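## Task

Plate R83 is sticking out of slot 2 in plate hotel H1; press it inward until it rests on the hotel's back stop. It only counts if the plate stays seated without the robot holding it there. Afterwards release it and move the gripper away.

## Robot and tools

Robot: a single four-axis plate-handling arm with one level gripper that can never tilt. Its joints, base to hand, are lift (0.000 to 0.550 m), shoulder (-2.000 to 2.000 rad), elbow (-2.800 to 2.800 rad) and wrist yaw (-12.566 to 12.566 rad). If the elbow gets within 0.4 rad of 0 the arm may fold and fault, so keep it bent. Hotel H1 has 6 slots numbered from the bottom (slot 1 lowest).

Frames. The scene frame has its origin on the table top under the arm's base, +z up, and +y to the left when facing along +x. Reported positions are in metres. The gripper frame: fingers point along gripper +x and close along gripper y; gripper z is vertical. The controlled point, end_effector_position, sits midway between the rubber pads, about 2 to 3 cm behind the fingertips.

The row of numbers. Both motion tools use rows of 5 plain numbers, each in [-1, 1], in the order dx, dy, dz, rz, opening. There is only the one arm, so one row drives everything. dx, dy, dz, rz are an offset (not a pose) in the gripper's own axes, measured from the hand's measured pose at the start of the action, not from the last command. Scale: 1.0 equals 0.6 m for translations and 180 degrees for rz; rz turns about gripper z, from +x toward +y. opening is absolute: +1 fully open (0.140 m pad gap), -1 closed (still 0.066 m gap). Fully open to closed takes at least about 0.6 s.

execute_actions(actions): a list of actions run one after another. Each action is a table of up to 15 rows, one row per control step of 1/30 s; if fewer than 15 rows are given, the last row is repeated to fill 15 steps (0.5 s). Every row in an action is an offset from that action's starting pose, not from the previous row. For the first action in a call, the start is the last pose reported in this scene. An empty list simply returns the state and images. Each step, the command is clipped to within 70 mm and 16 degrees of the measured pose, so large offsets need several actions; after an action the arm coasts at most to the last clipped pose.

move(target, speed, blocking): target is one 5-number row as above, an offset from the pose in the most recent result that showed one. The hand follows a straight path there; speed is the path's top speed in m/s, 0.002 to 0.5 (default 0.25), with turning capped at twice that in rad/s. Paths last 0.5 to 10 s and stop short if longer. The opening is sent when the move begins. The path does not slow for obstacles; faster contact hits harder, and a target placed further beyond the contact presses harder. The hand may lag, drift, or overshoot speed, mostly with a near-straight arm. blocking=false returns after 0.5 s while motion continues; then use wait or stop before sending rows or another move.

wait(seconds): 0 to 10 s; the arm keeps its last command, returns early if a running move ends.
stop(): brakes a running move to rest (needs room, more when fast); the fingers keep moving.
zoom_image(camera, region): enlarges [x0, y0, x1, y1] pixels (max 504 by 504) of the latest image from cam_head_left, cam_head_right, cam_high, cam_low (each 672x504) or cam_wrist (504x504 fisheye).
finished_scene(scene): ends the scene with the given number, irreversibly, and reports success; its result contains the next task.

Reading results. The state line gives end_effector_position and end_effector_quat_wxyz in the scene frame (less accurate at long reach). Joint positions lists lift, shoulder, elbow, wrist yaw, then the pad gap in metres. grip_measured is the finger opening on the command scale; readings may be off by about 1 mm consistently. Hand target is where the controller is currently steering. Step readings list positions at some steps; HELD flags steps partly blocked. A pose unreachable line means the clearance check altered or blocked the command. A move adds a move: line with its ending (done = at rest near target; off_target, moving, held, fault) and any limits: paced means the sent pose was clipped, held means some steps were blocked, after which the arm can jump well above speed. It also gives distance to target. MOTOR HOT appears from 85 °C; at 100 °C an OVER-TEMPERATURE FAULT brakes the arm until it cools.

Cautions. Since offsets come from the measured pose, repeating a small offset into something rigid does not push further, but into something that yields it does. If contact torque reaches a load limit (lift 54 N, shoulder 8.1 N m, elbow 4.05 N m, wrist yaw 1.35 N m) the arm halts for 10 s and drops the rest of the call. To grip, command an opening about 0.04 below grip_measured; force is about 18 N per pad, and fast closes squeeze harder. Push plates gently and slowly, avoid slamming or hard shoves, never knock anything off the table, and at the end open the fingers and back away so the plate stays seated by itself. Occasional external tugs or nudges may occur.

Each tool is called after "Request:" as a command line: name --argument value for each argument, lists and objects as JSON in quotes; but a table of rows of numbers goes row by row, as --pt "numbers of a row", without its own name.

## Session

Request:
execute_actions --actions '[]'

Scene clock: 0.00 s.
end_effector_position=(+0.5296, +0.0856, +0.5012) grip_measured=+0.98 end_effector_quat_wxyz=(-0.433, -0.000, -0.000, +0.901)
Joint positions: [ 0.496  0.066 -2.382  0.07   0.139]
Motor temperatures (°C, as the motors report them): [35 30 29 29]
Hand target: +0.530, +0.086, +0.501; -0.433, -0.000, -0.000, +0.901

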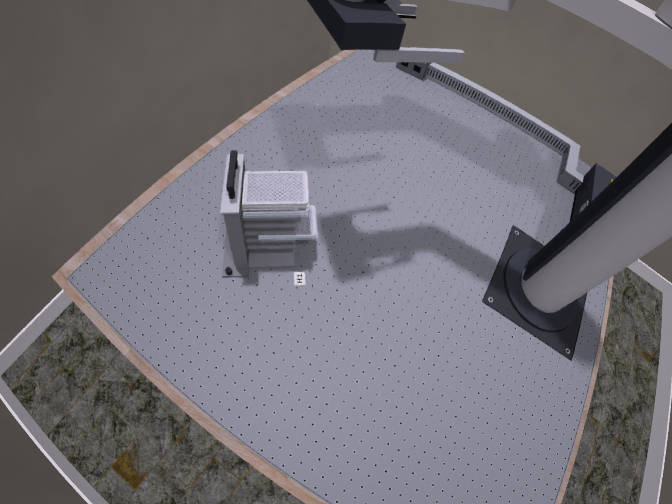

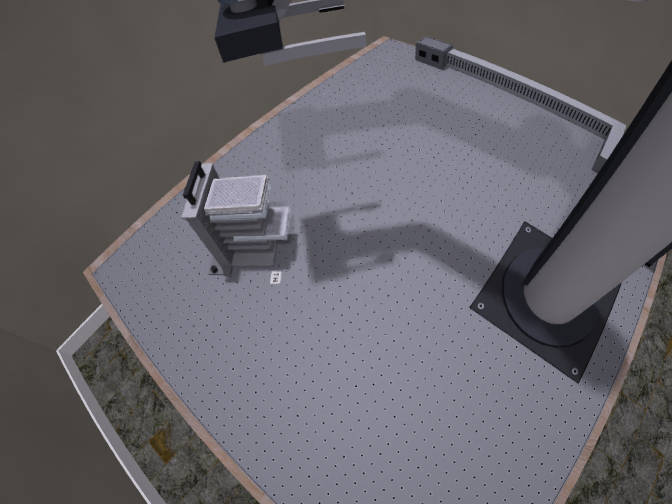

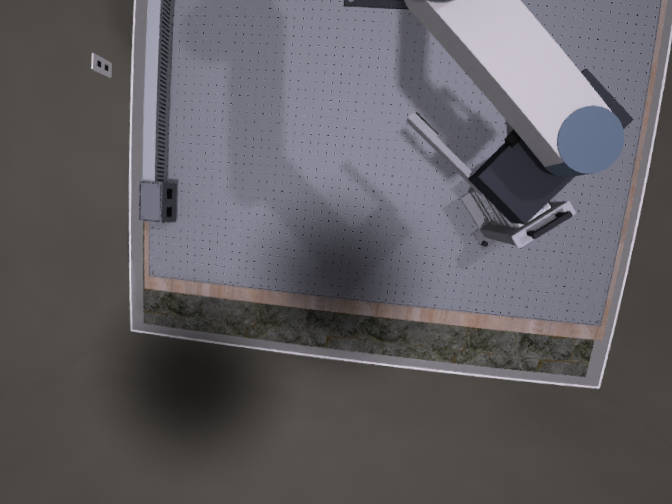

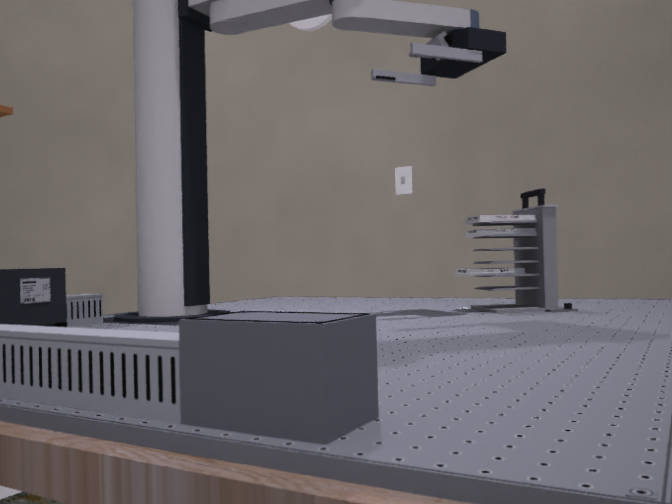

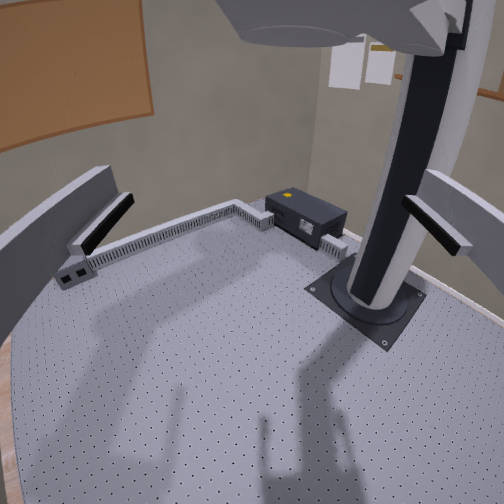

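Request:
move --target '[0.103,-0.30,-0.2,0.87,-1]' --speed 0.4

Scene clock: 5.03 s.
end_effector_position=(+0.3506, +0.1495, +0.3812) grip_measured=-1.00 end_effector_quat_wxyz=(+0.970, +0.000, +0.000, +0.241)
Joint positions: [ 0.376  0.032 -0.35   0.805  0.066]
Motor temperatures (°C, as the motors report them): [35 30 29 29]
Hand target: +0.351, +0.150, +0.381; +0.970, +0.000, +0.000, +0.241
Off the commanded pose: 0.000 m, 0 deg.
move: done

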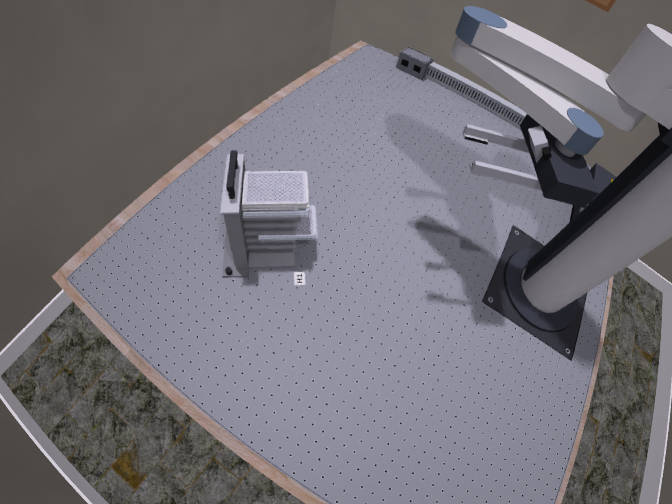

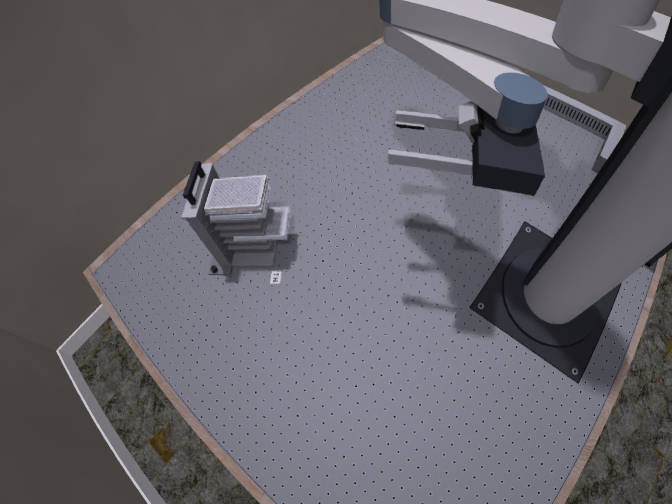

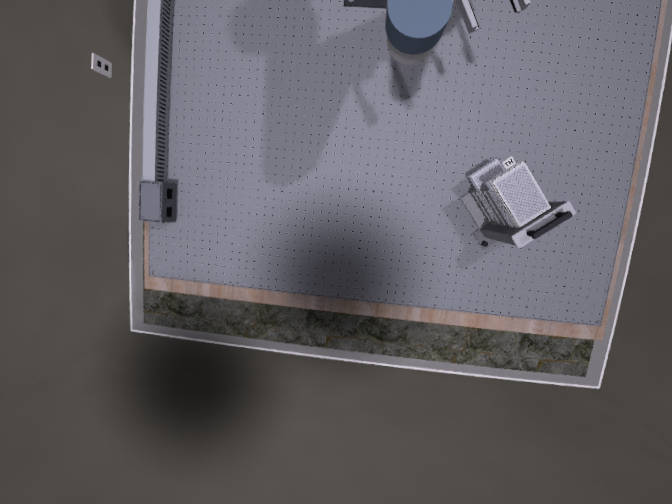

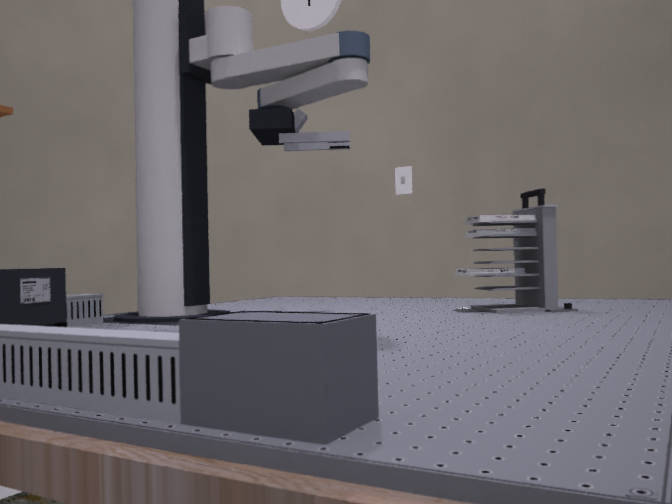

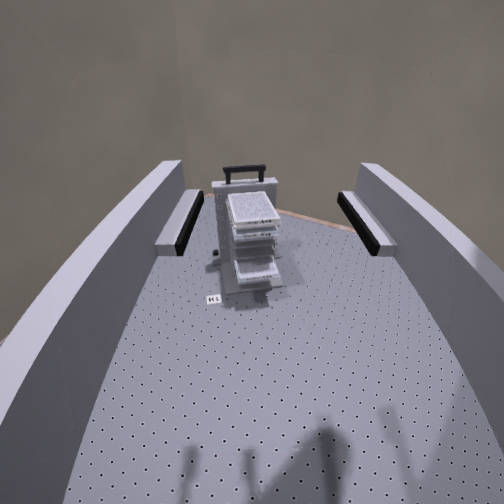

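Request:
move --target '[0.25,-0.035,-0.485,0.035,-1]' --speed 0.4

Request:
zoom_image --camera "cam_low" --region '[340,180,580,330]'

Scene clock: 7.17 s.
end_effector_position=(+0.4931, +0.2012, +0.0902) grip_measured=-1.00 end_effector_quat_wxyz=(+0.956, +0.000, +0.000, +0.294)
Joint positions: [ 0.085 -0.408 -0.933  1.937  0.066]
Motor temperatures (°C, as the motors report them): [35 30 29 29]
Hand target: +0.493, +0.201, +0.090; +0.956, +0.000, +0.000, +0.294
Off the commanded pose: 0.000 m, 0 deg.
move: done

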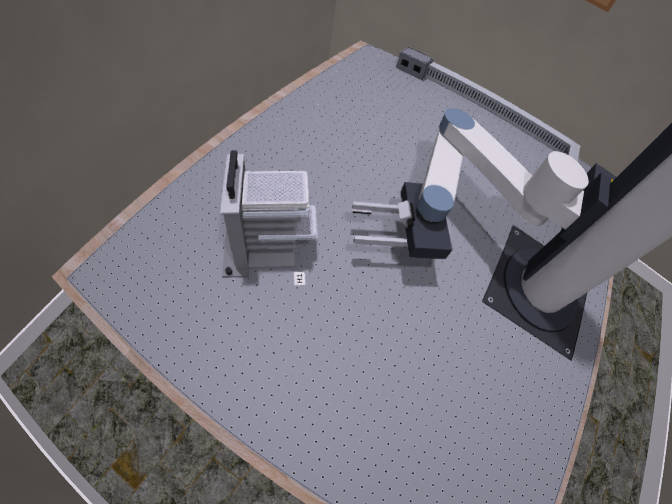

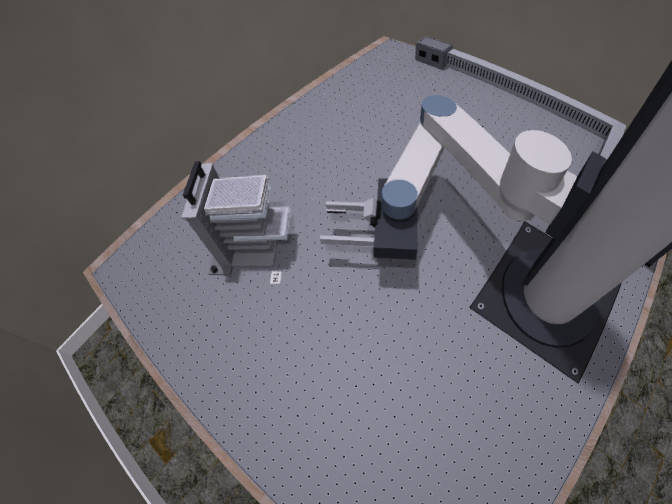

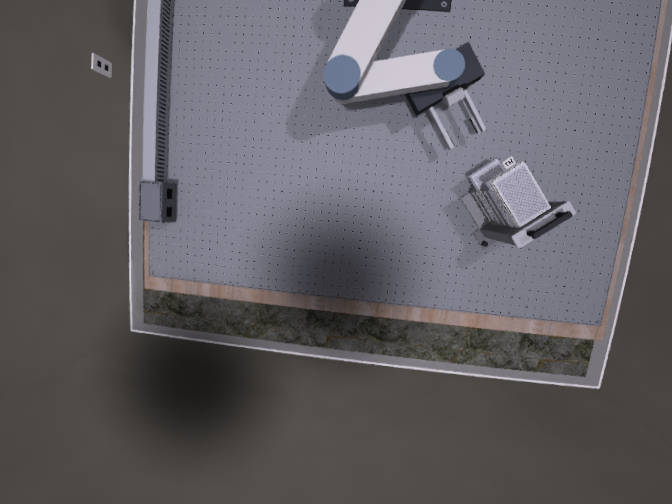

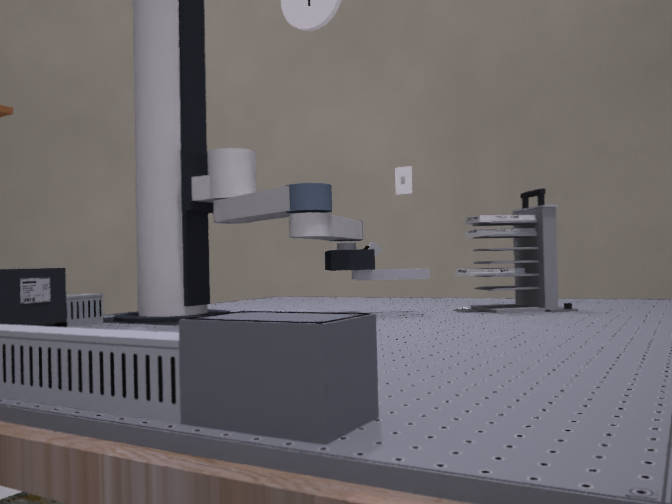

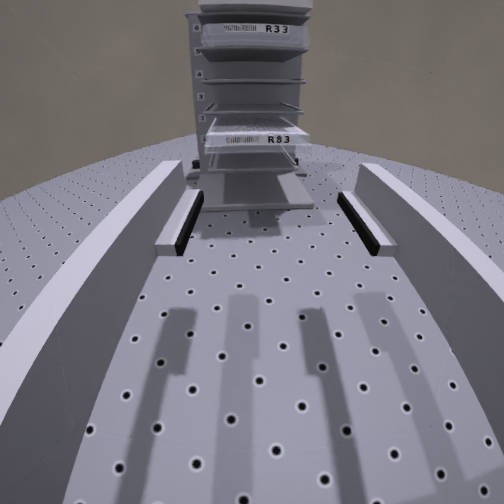

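Region (340, 180, 580, 330) of cam_low's 672x504 image, scaled by 2.100, with more detail than that image has; it fills the top 315 rows of this view, and the rest is white.

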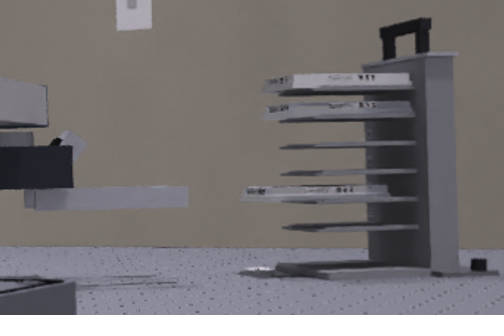

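Request:
move --target '[0.1,-0.065,0.005,0.015,-1]'

Request:
move --target '[0.06,0,0,0,-1]' --speed 0.02

Request:
zoom_image --camera "cam_low" --region '[340,180,580,330]'

Scene clock: 8.97 s.
end_effector_position=(+0.5647, +0.2026, +0.0931) grip_measured=-1.00 end_effector_quat_wxyz=(+0.949, +0.000, +0.000, +0.316)
Joint positions: [ 0.088 -0.443 -1.231  2.317  0.066]
Motor temperatures (°C, as the motors report them): [35 30 29 29]
Hand target: +0.565, +0.203, +0.093; +0.949, +0.000, +0.000, +0.316
Off the commanded pose: 0.000 m, 0 deg.
move: done

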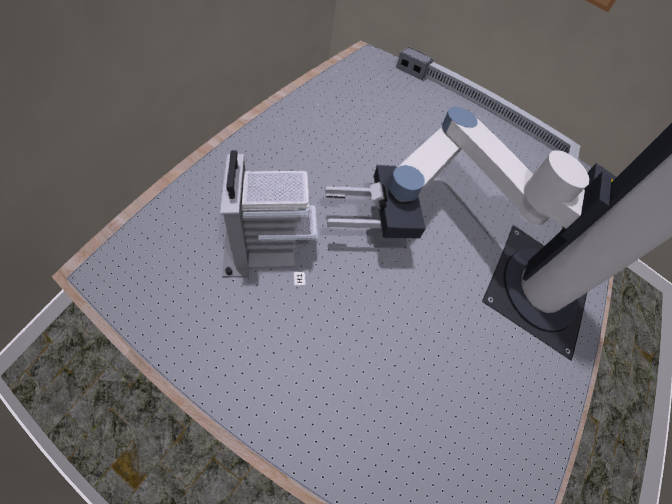

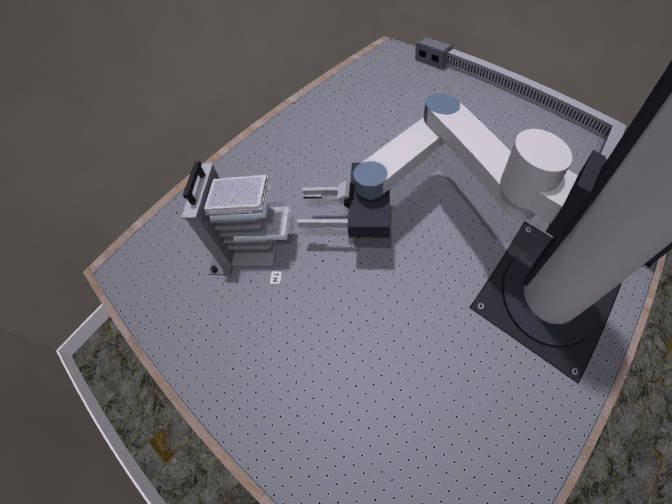

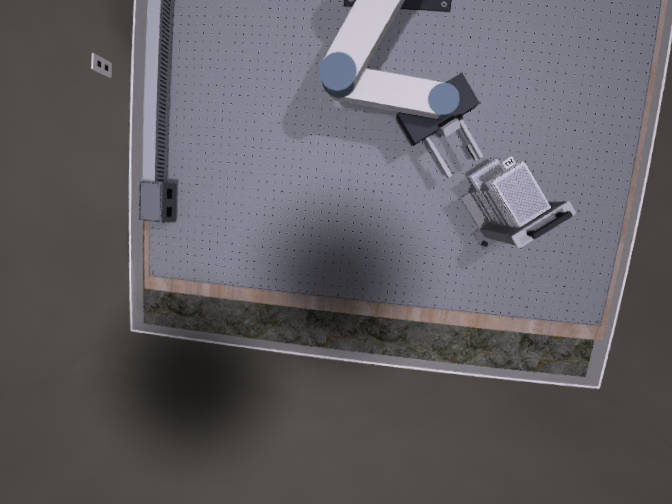

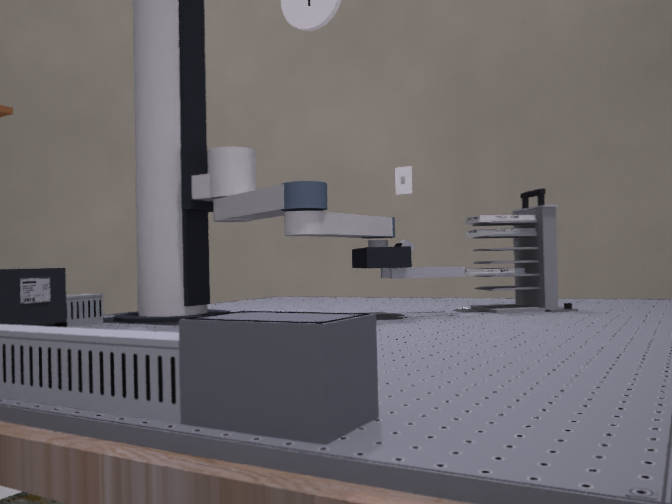

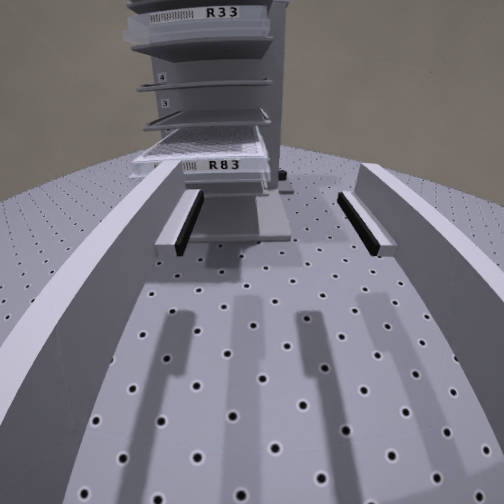

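Scene clock: 11.00 s.
end_effector_position=(+0.5935, +0.2242, +0.0931) grip_measured=-1.00 end_effector_quat_wxyz=(+0.949, +0.000, +0.000, +0.316)
Joint positions: [ 0.088 -0.349 -1.403  2.395  0.066]
Motor temperatures (°C, as the motors report them): [35 30 29 29]
Hand target: +0.594, +0.224, +0.093; +0.949, +0.000, +0.000, +0.316
Off the commanded pose: 0.000 m, 0 deg.
move: done

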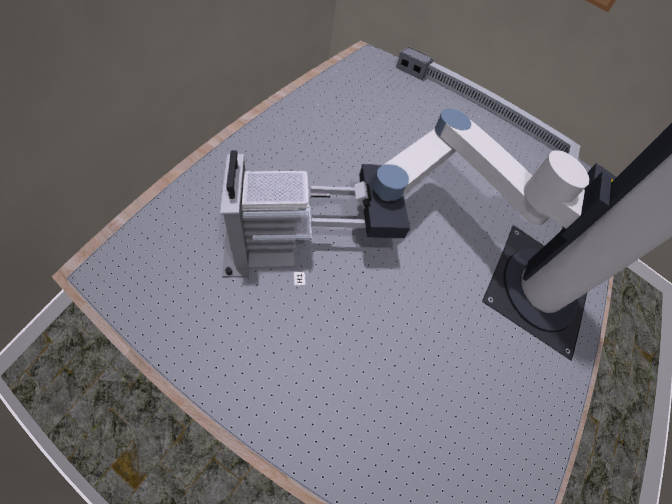

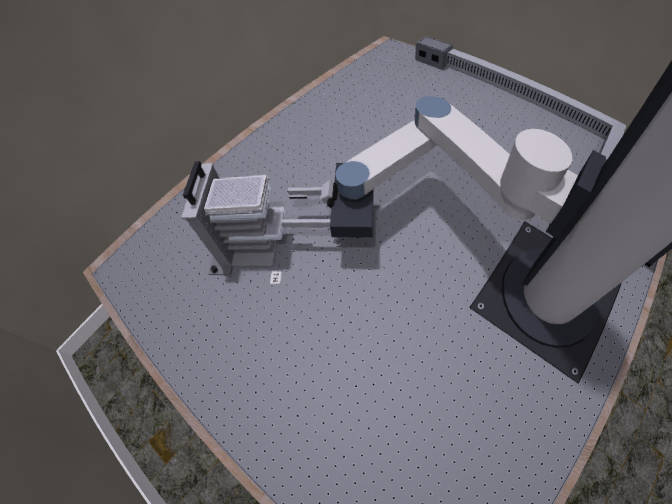

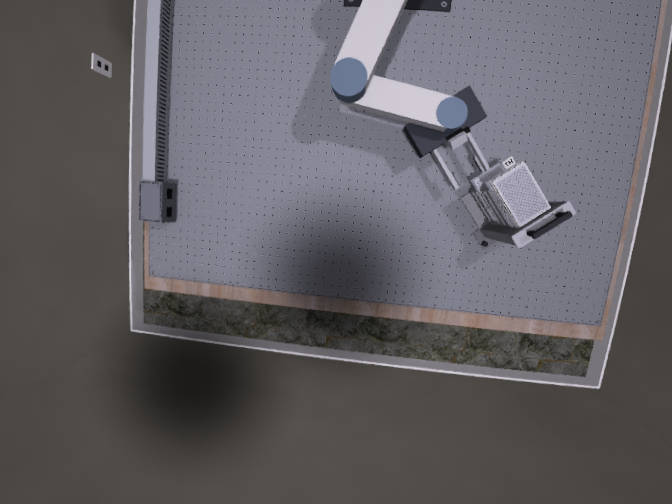

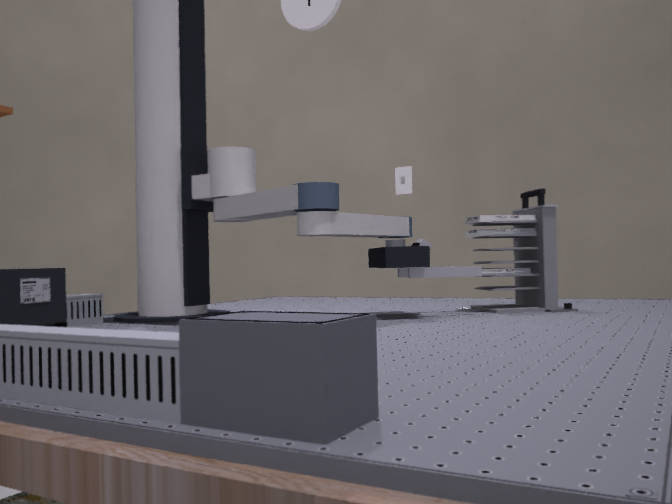

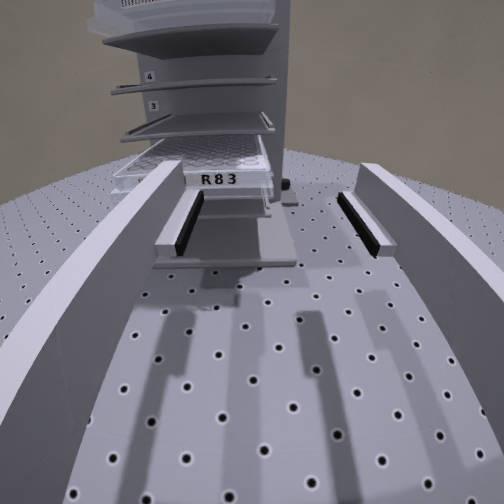

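Region (340, 180, 580, 330) of cam_low's 672x504 image, scaled by 2.100, with more detail than that image has; it fills the top 315 rows of this view, and the rest is white.

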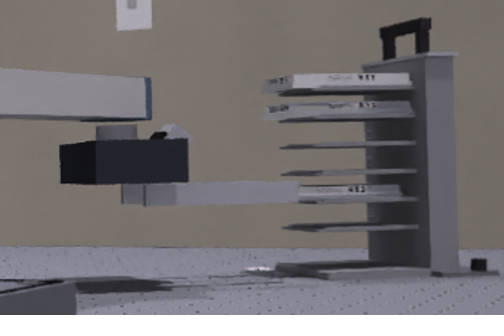

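About 17 mm left; small steps.

Request:
execute_actions --actions '[[[0.012,0,0,0,-1]],[[0.01,0,0,0,-1]],[[0.004,0,0,0,-1]],[[0.004,0,0,0,-1]],[[0.004,0,0,0,-1]],[[0.004,0,0,0,-1]],[[-0.1,0,0,0,-1]],[[-0.08,0,0,0,-1]]]'

Request:
zoom_image --camera "cam_low" --region '[340,180,580,330]'

Scene clock: 23.43 s.
end_effector_position=(+0.6050, +0.2344, +0.0931) grip_measured=-1.00 end_effector_quat_wxyz=(+0.948, +0.000, +0.000, +0.320)
Joint positions: [ 0.088 -0.308 -1.48   2.439  0.066]
Motor temperatures (°C, as the motors report them): [35 30 30 29]
Hand target: +0.606, +0.235, +0.093; +0.948, +0.000, +0.000, +0.319
Off the commanded pose: 0.003 m, 0 deg.
TORQUE FAULT: the external load on joint 3 (elbow) reached its load limit, and the arm stopped for 10 seconds. That time counts as 20 of the actions that you can send in this scene. The arm's remaining commands of this call were not run. The arm holds where it stopped, with its grip as last carried out, and accepts commands again: back off and push less far. The arm stops again, at the same cost, whenever a joint's load reaches its limit.
Step readings (end_effector_position; steps 1 to 15: 1st action; 16 to 30: 2nd action; 31 to 45: 3rd action; 46 to 60: 4th action):
0: (+0.5935, +0.2242, +0.0931)
1: (+0.5938, +0.2244, +0.0931)
2: (+0.5959, +0.2259, +0.0931)
4: (+0.5993, +0.2285, +0.0931)
8: (+0.5993, +0.2285, +0.0931)
15: (+0.5993, +0.2285, +0.0931)
16: (+0.5996, +0.2287, +0.0931)
17: (+0.6016, +0.2302, +0.0931)
19: (+0.6042, +0.2321, +0.0931)
23: (+0.6041, +0.2321, +0.0931)
30: (+0.6041, +0.2321, +0.0931)
31: (+0.6044, +0.2323, +0.0931)
32: (+0.6058, +0.2334, +0.0931)
34: (+0.6055, +0.2335, +0.0931)
38: (+0.6055, +0.2335, +0.0931)
45: (+0.6055, +0.2335, +0.0931)
46: (+0.6057, +0.2337, +0.0931)
47: (+0.6056, +0.2348, +0.0931)
49: (+0.6049, +0.2345, +0.0931)
53: (+0.6050, +0.2344, +0.0931)
60: (+0.6050, +0.2344, +0.0931)

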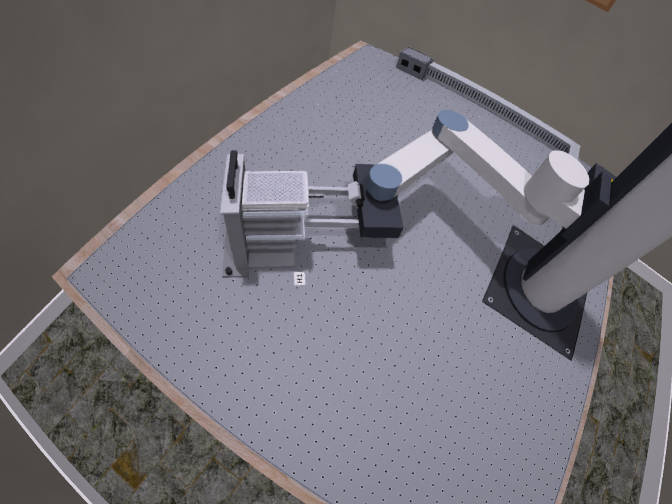

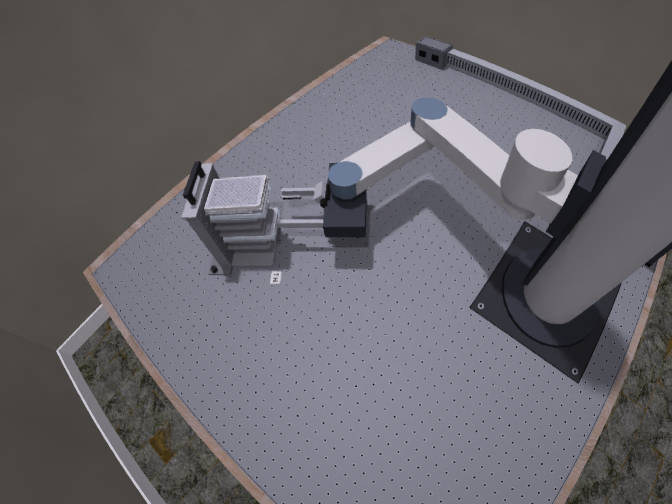

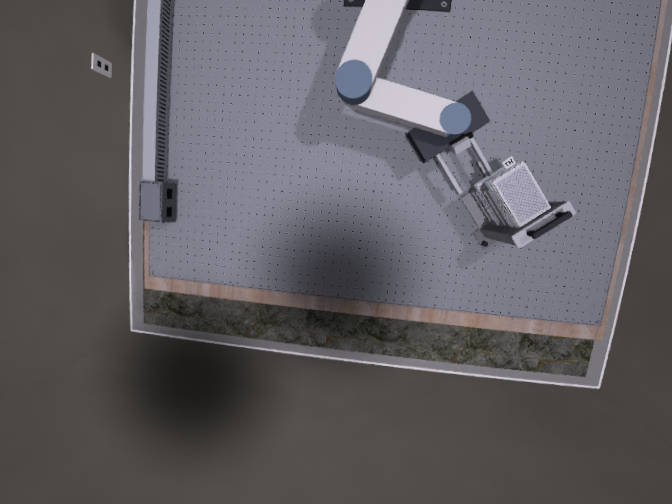

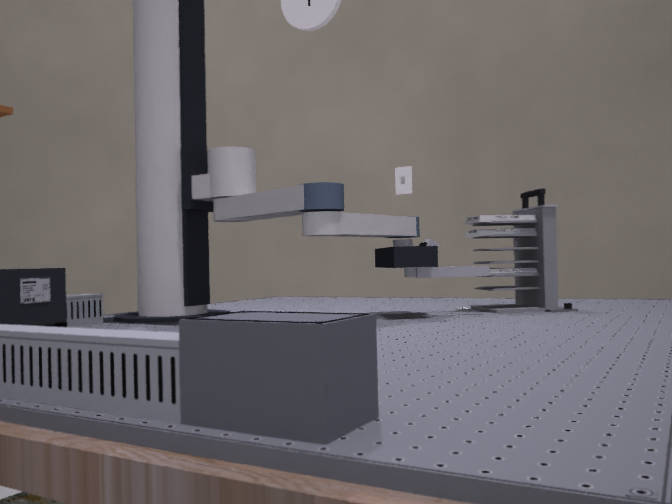

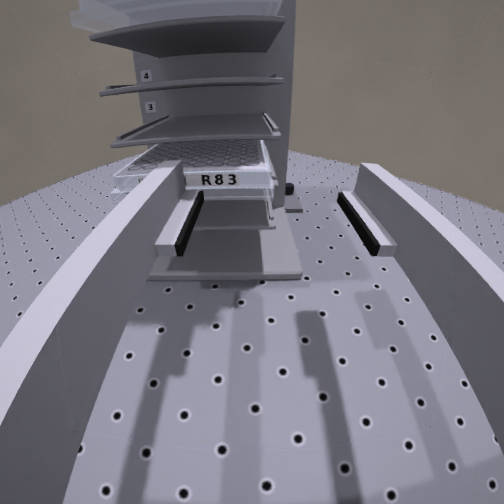

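Region (340, 180, 580, 330) of cam_low's 672x504 image, scaled by 2.100, with more detail than that image has; it fills the top 315 rows of this view, and the rest is white.

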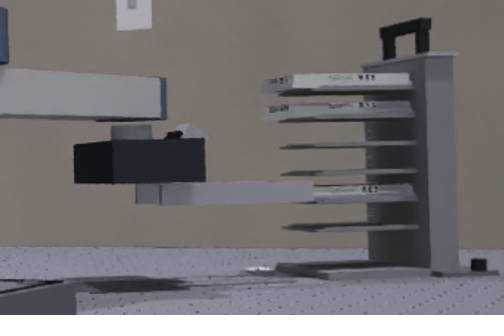

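Request:
move --target '[-0.18,0,0,0,-1]'

Request:
finished_scene --scene 1

Scene clock: 24.83 s.
end_effector_position=(+0.5191, +0.1689, +0.0931) grip_measured=-1.00 end_effector_quat_wxyz=(+0.947, +0.000, +0.000, +0.320)
Joint positions: [ 0.088 -0.591 -0.981  2.223  0.066]
Motor temperatures (°C, as the motors report them): [35 30 30 29]
Hand target: +0.519, +0.169, +0.093; +0.948, +0.000, +0.000, +0.320
Off the commanded pose: 0.000 m, 0 deg.
move: done

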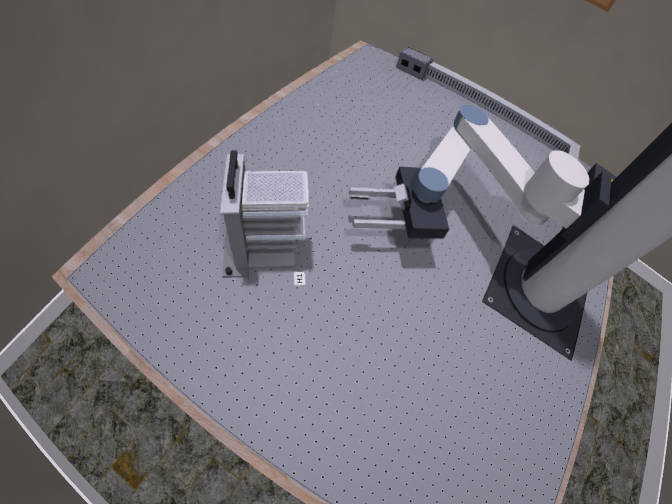

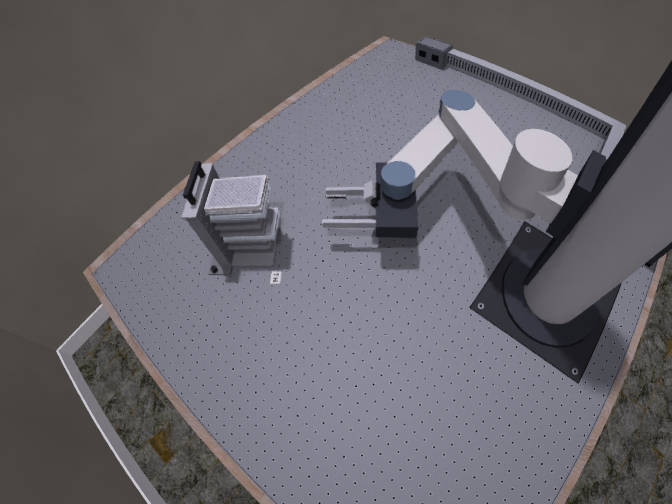

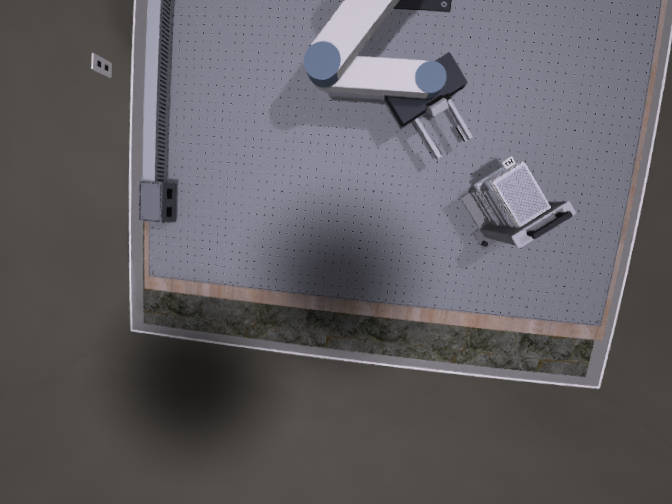

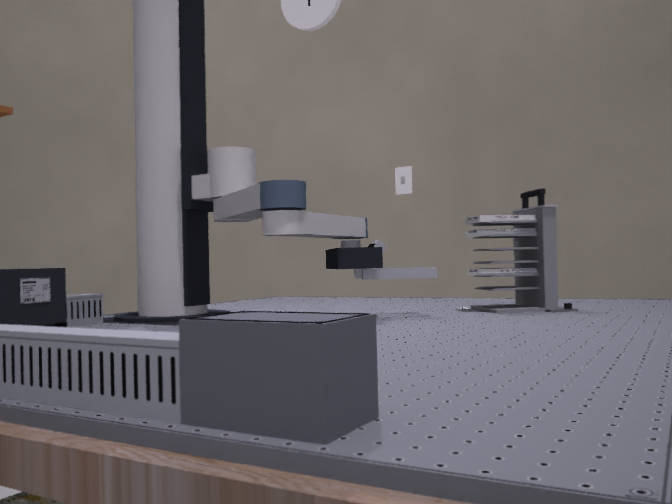

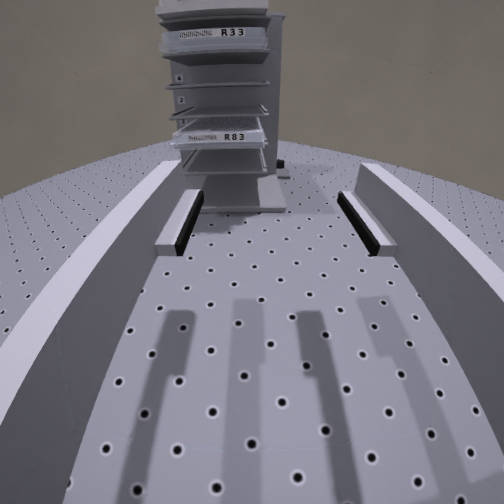

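The scene is finished: the task was done.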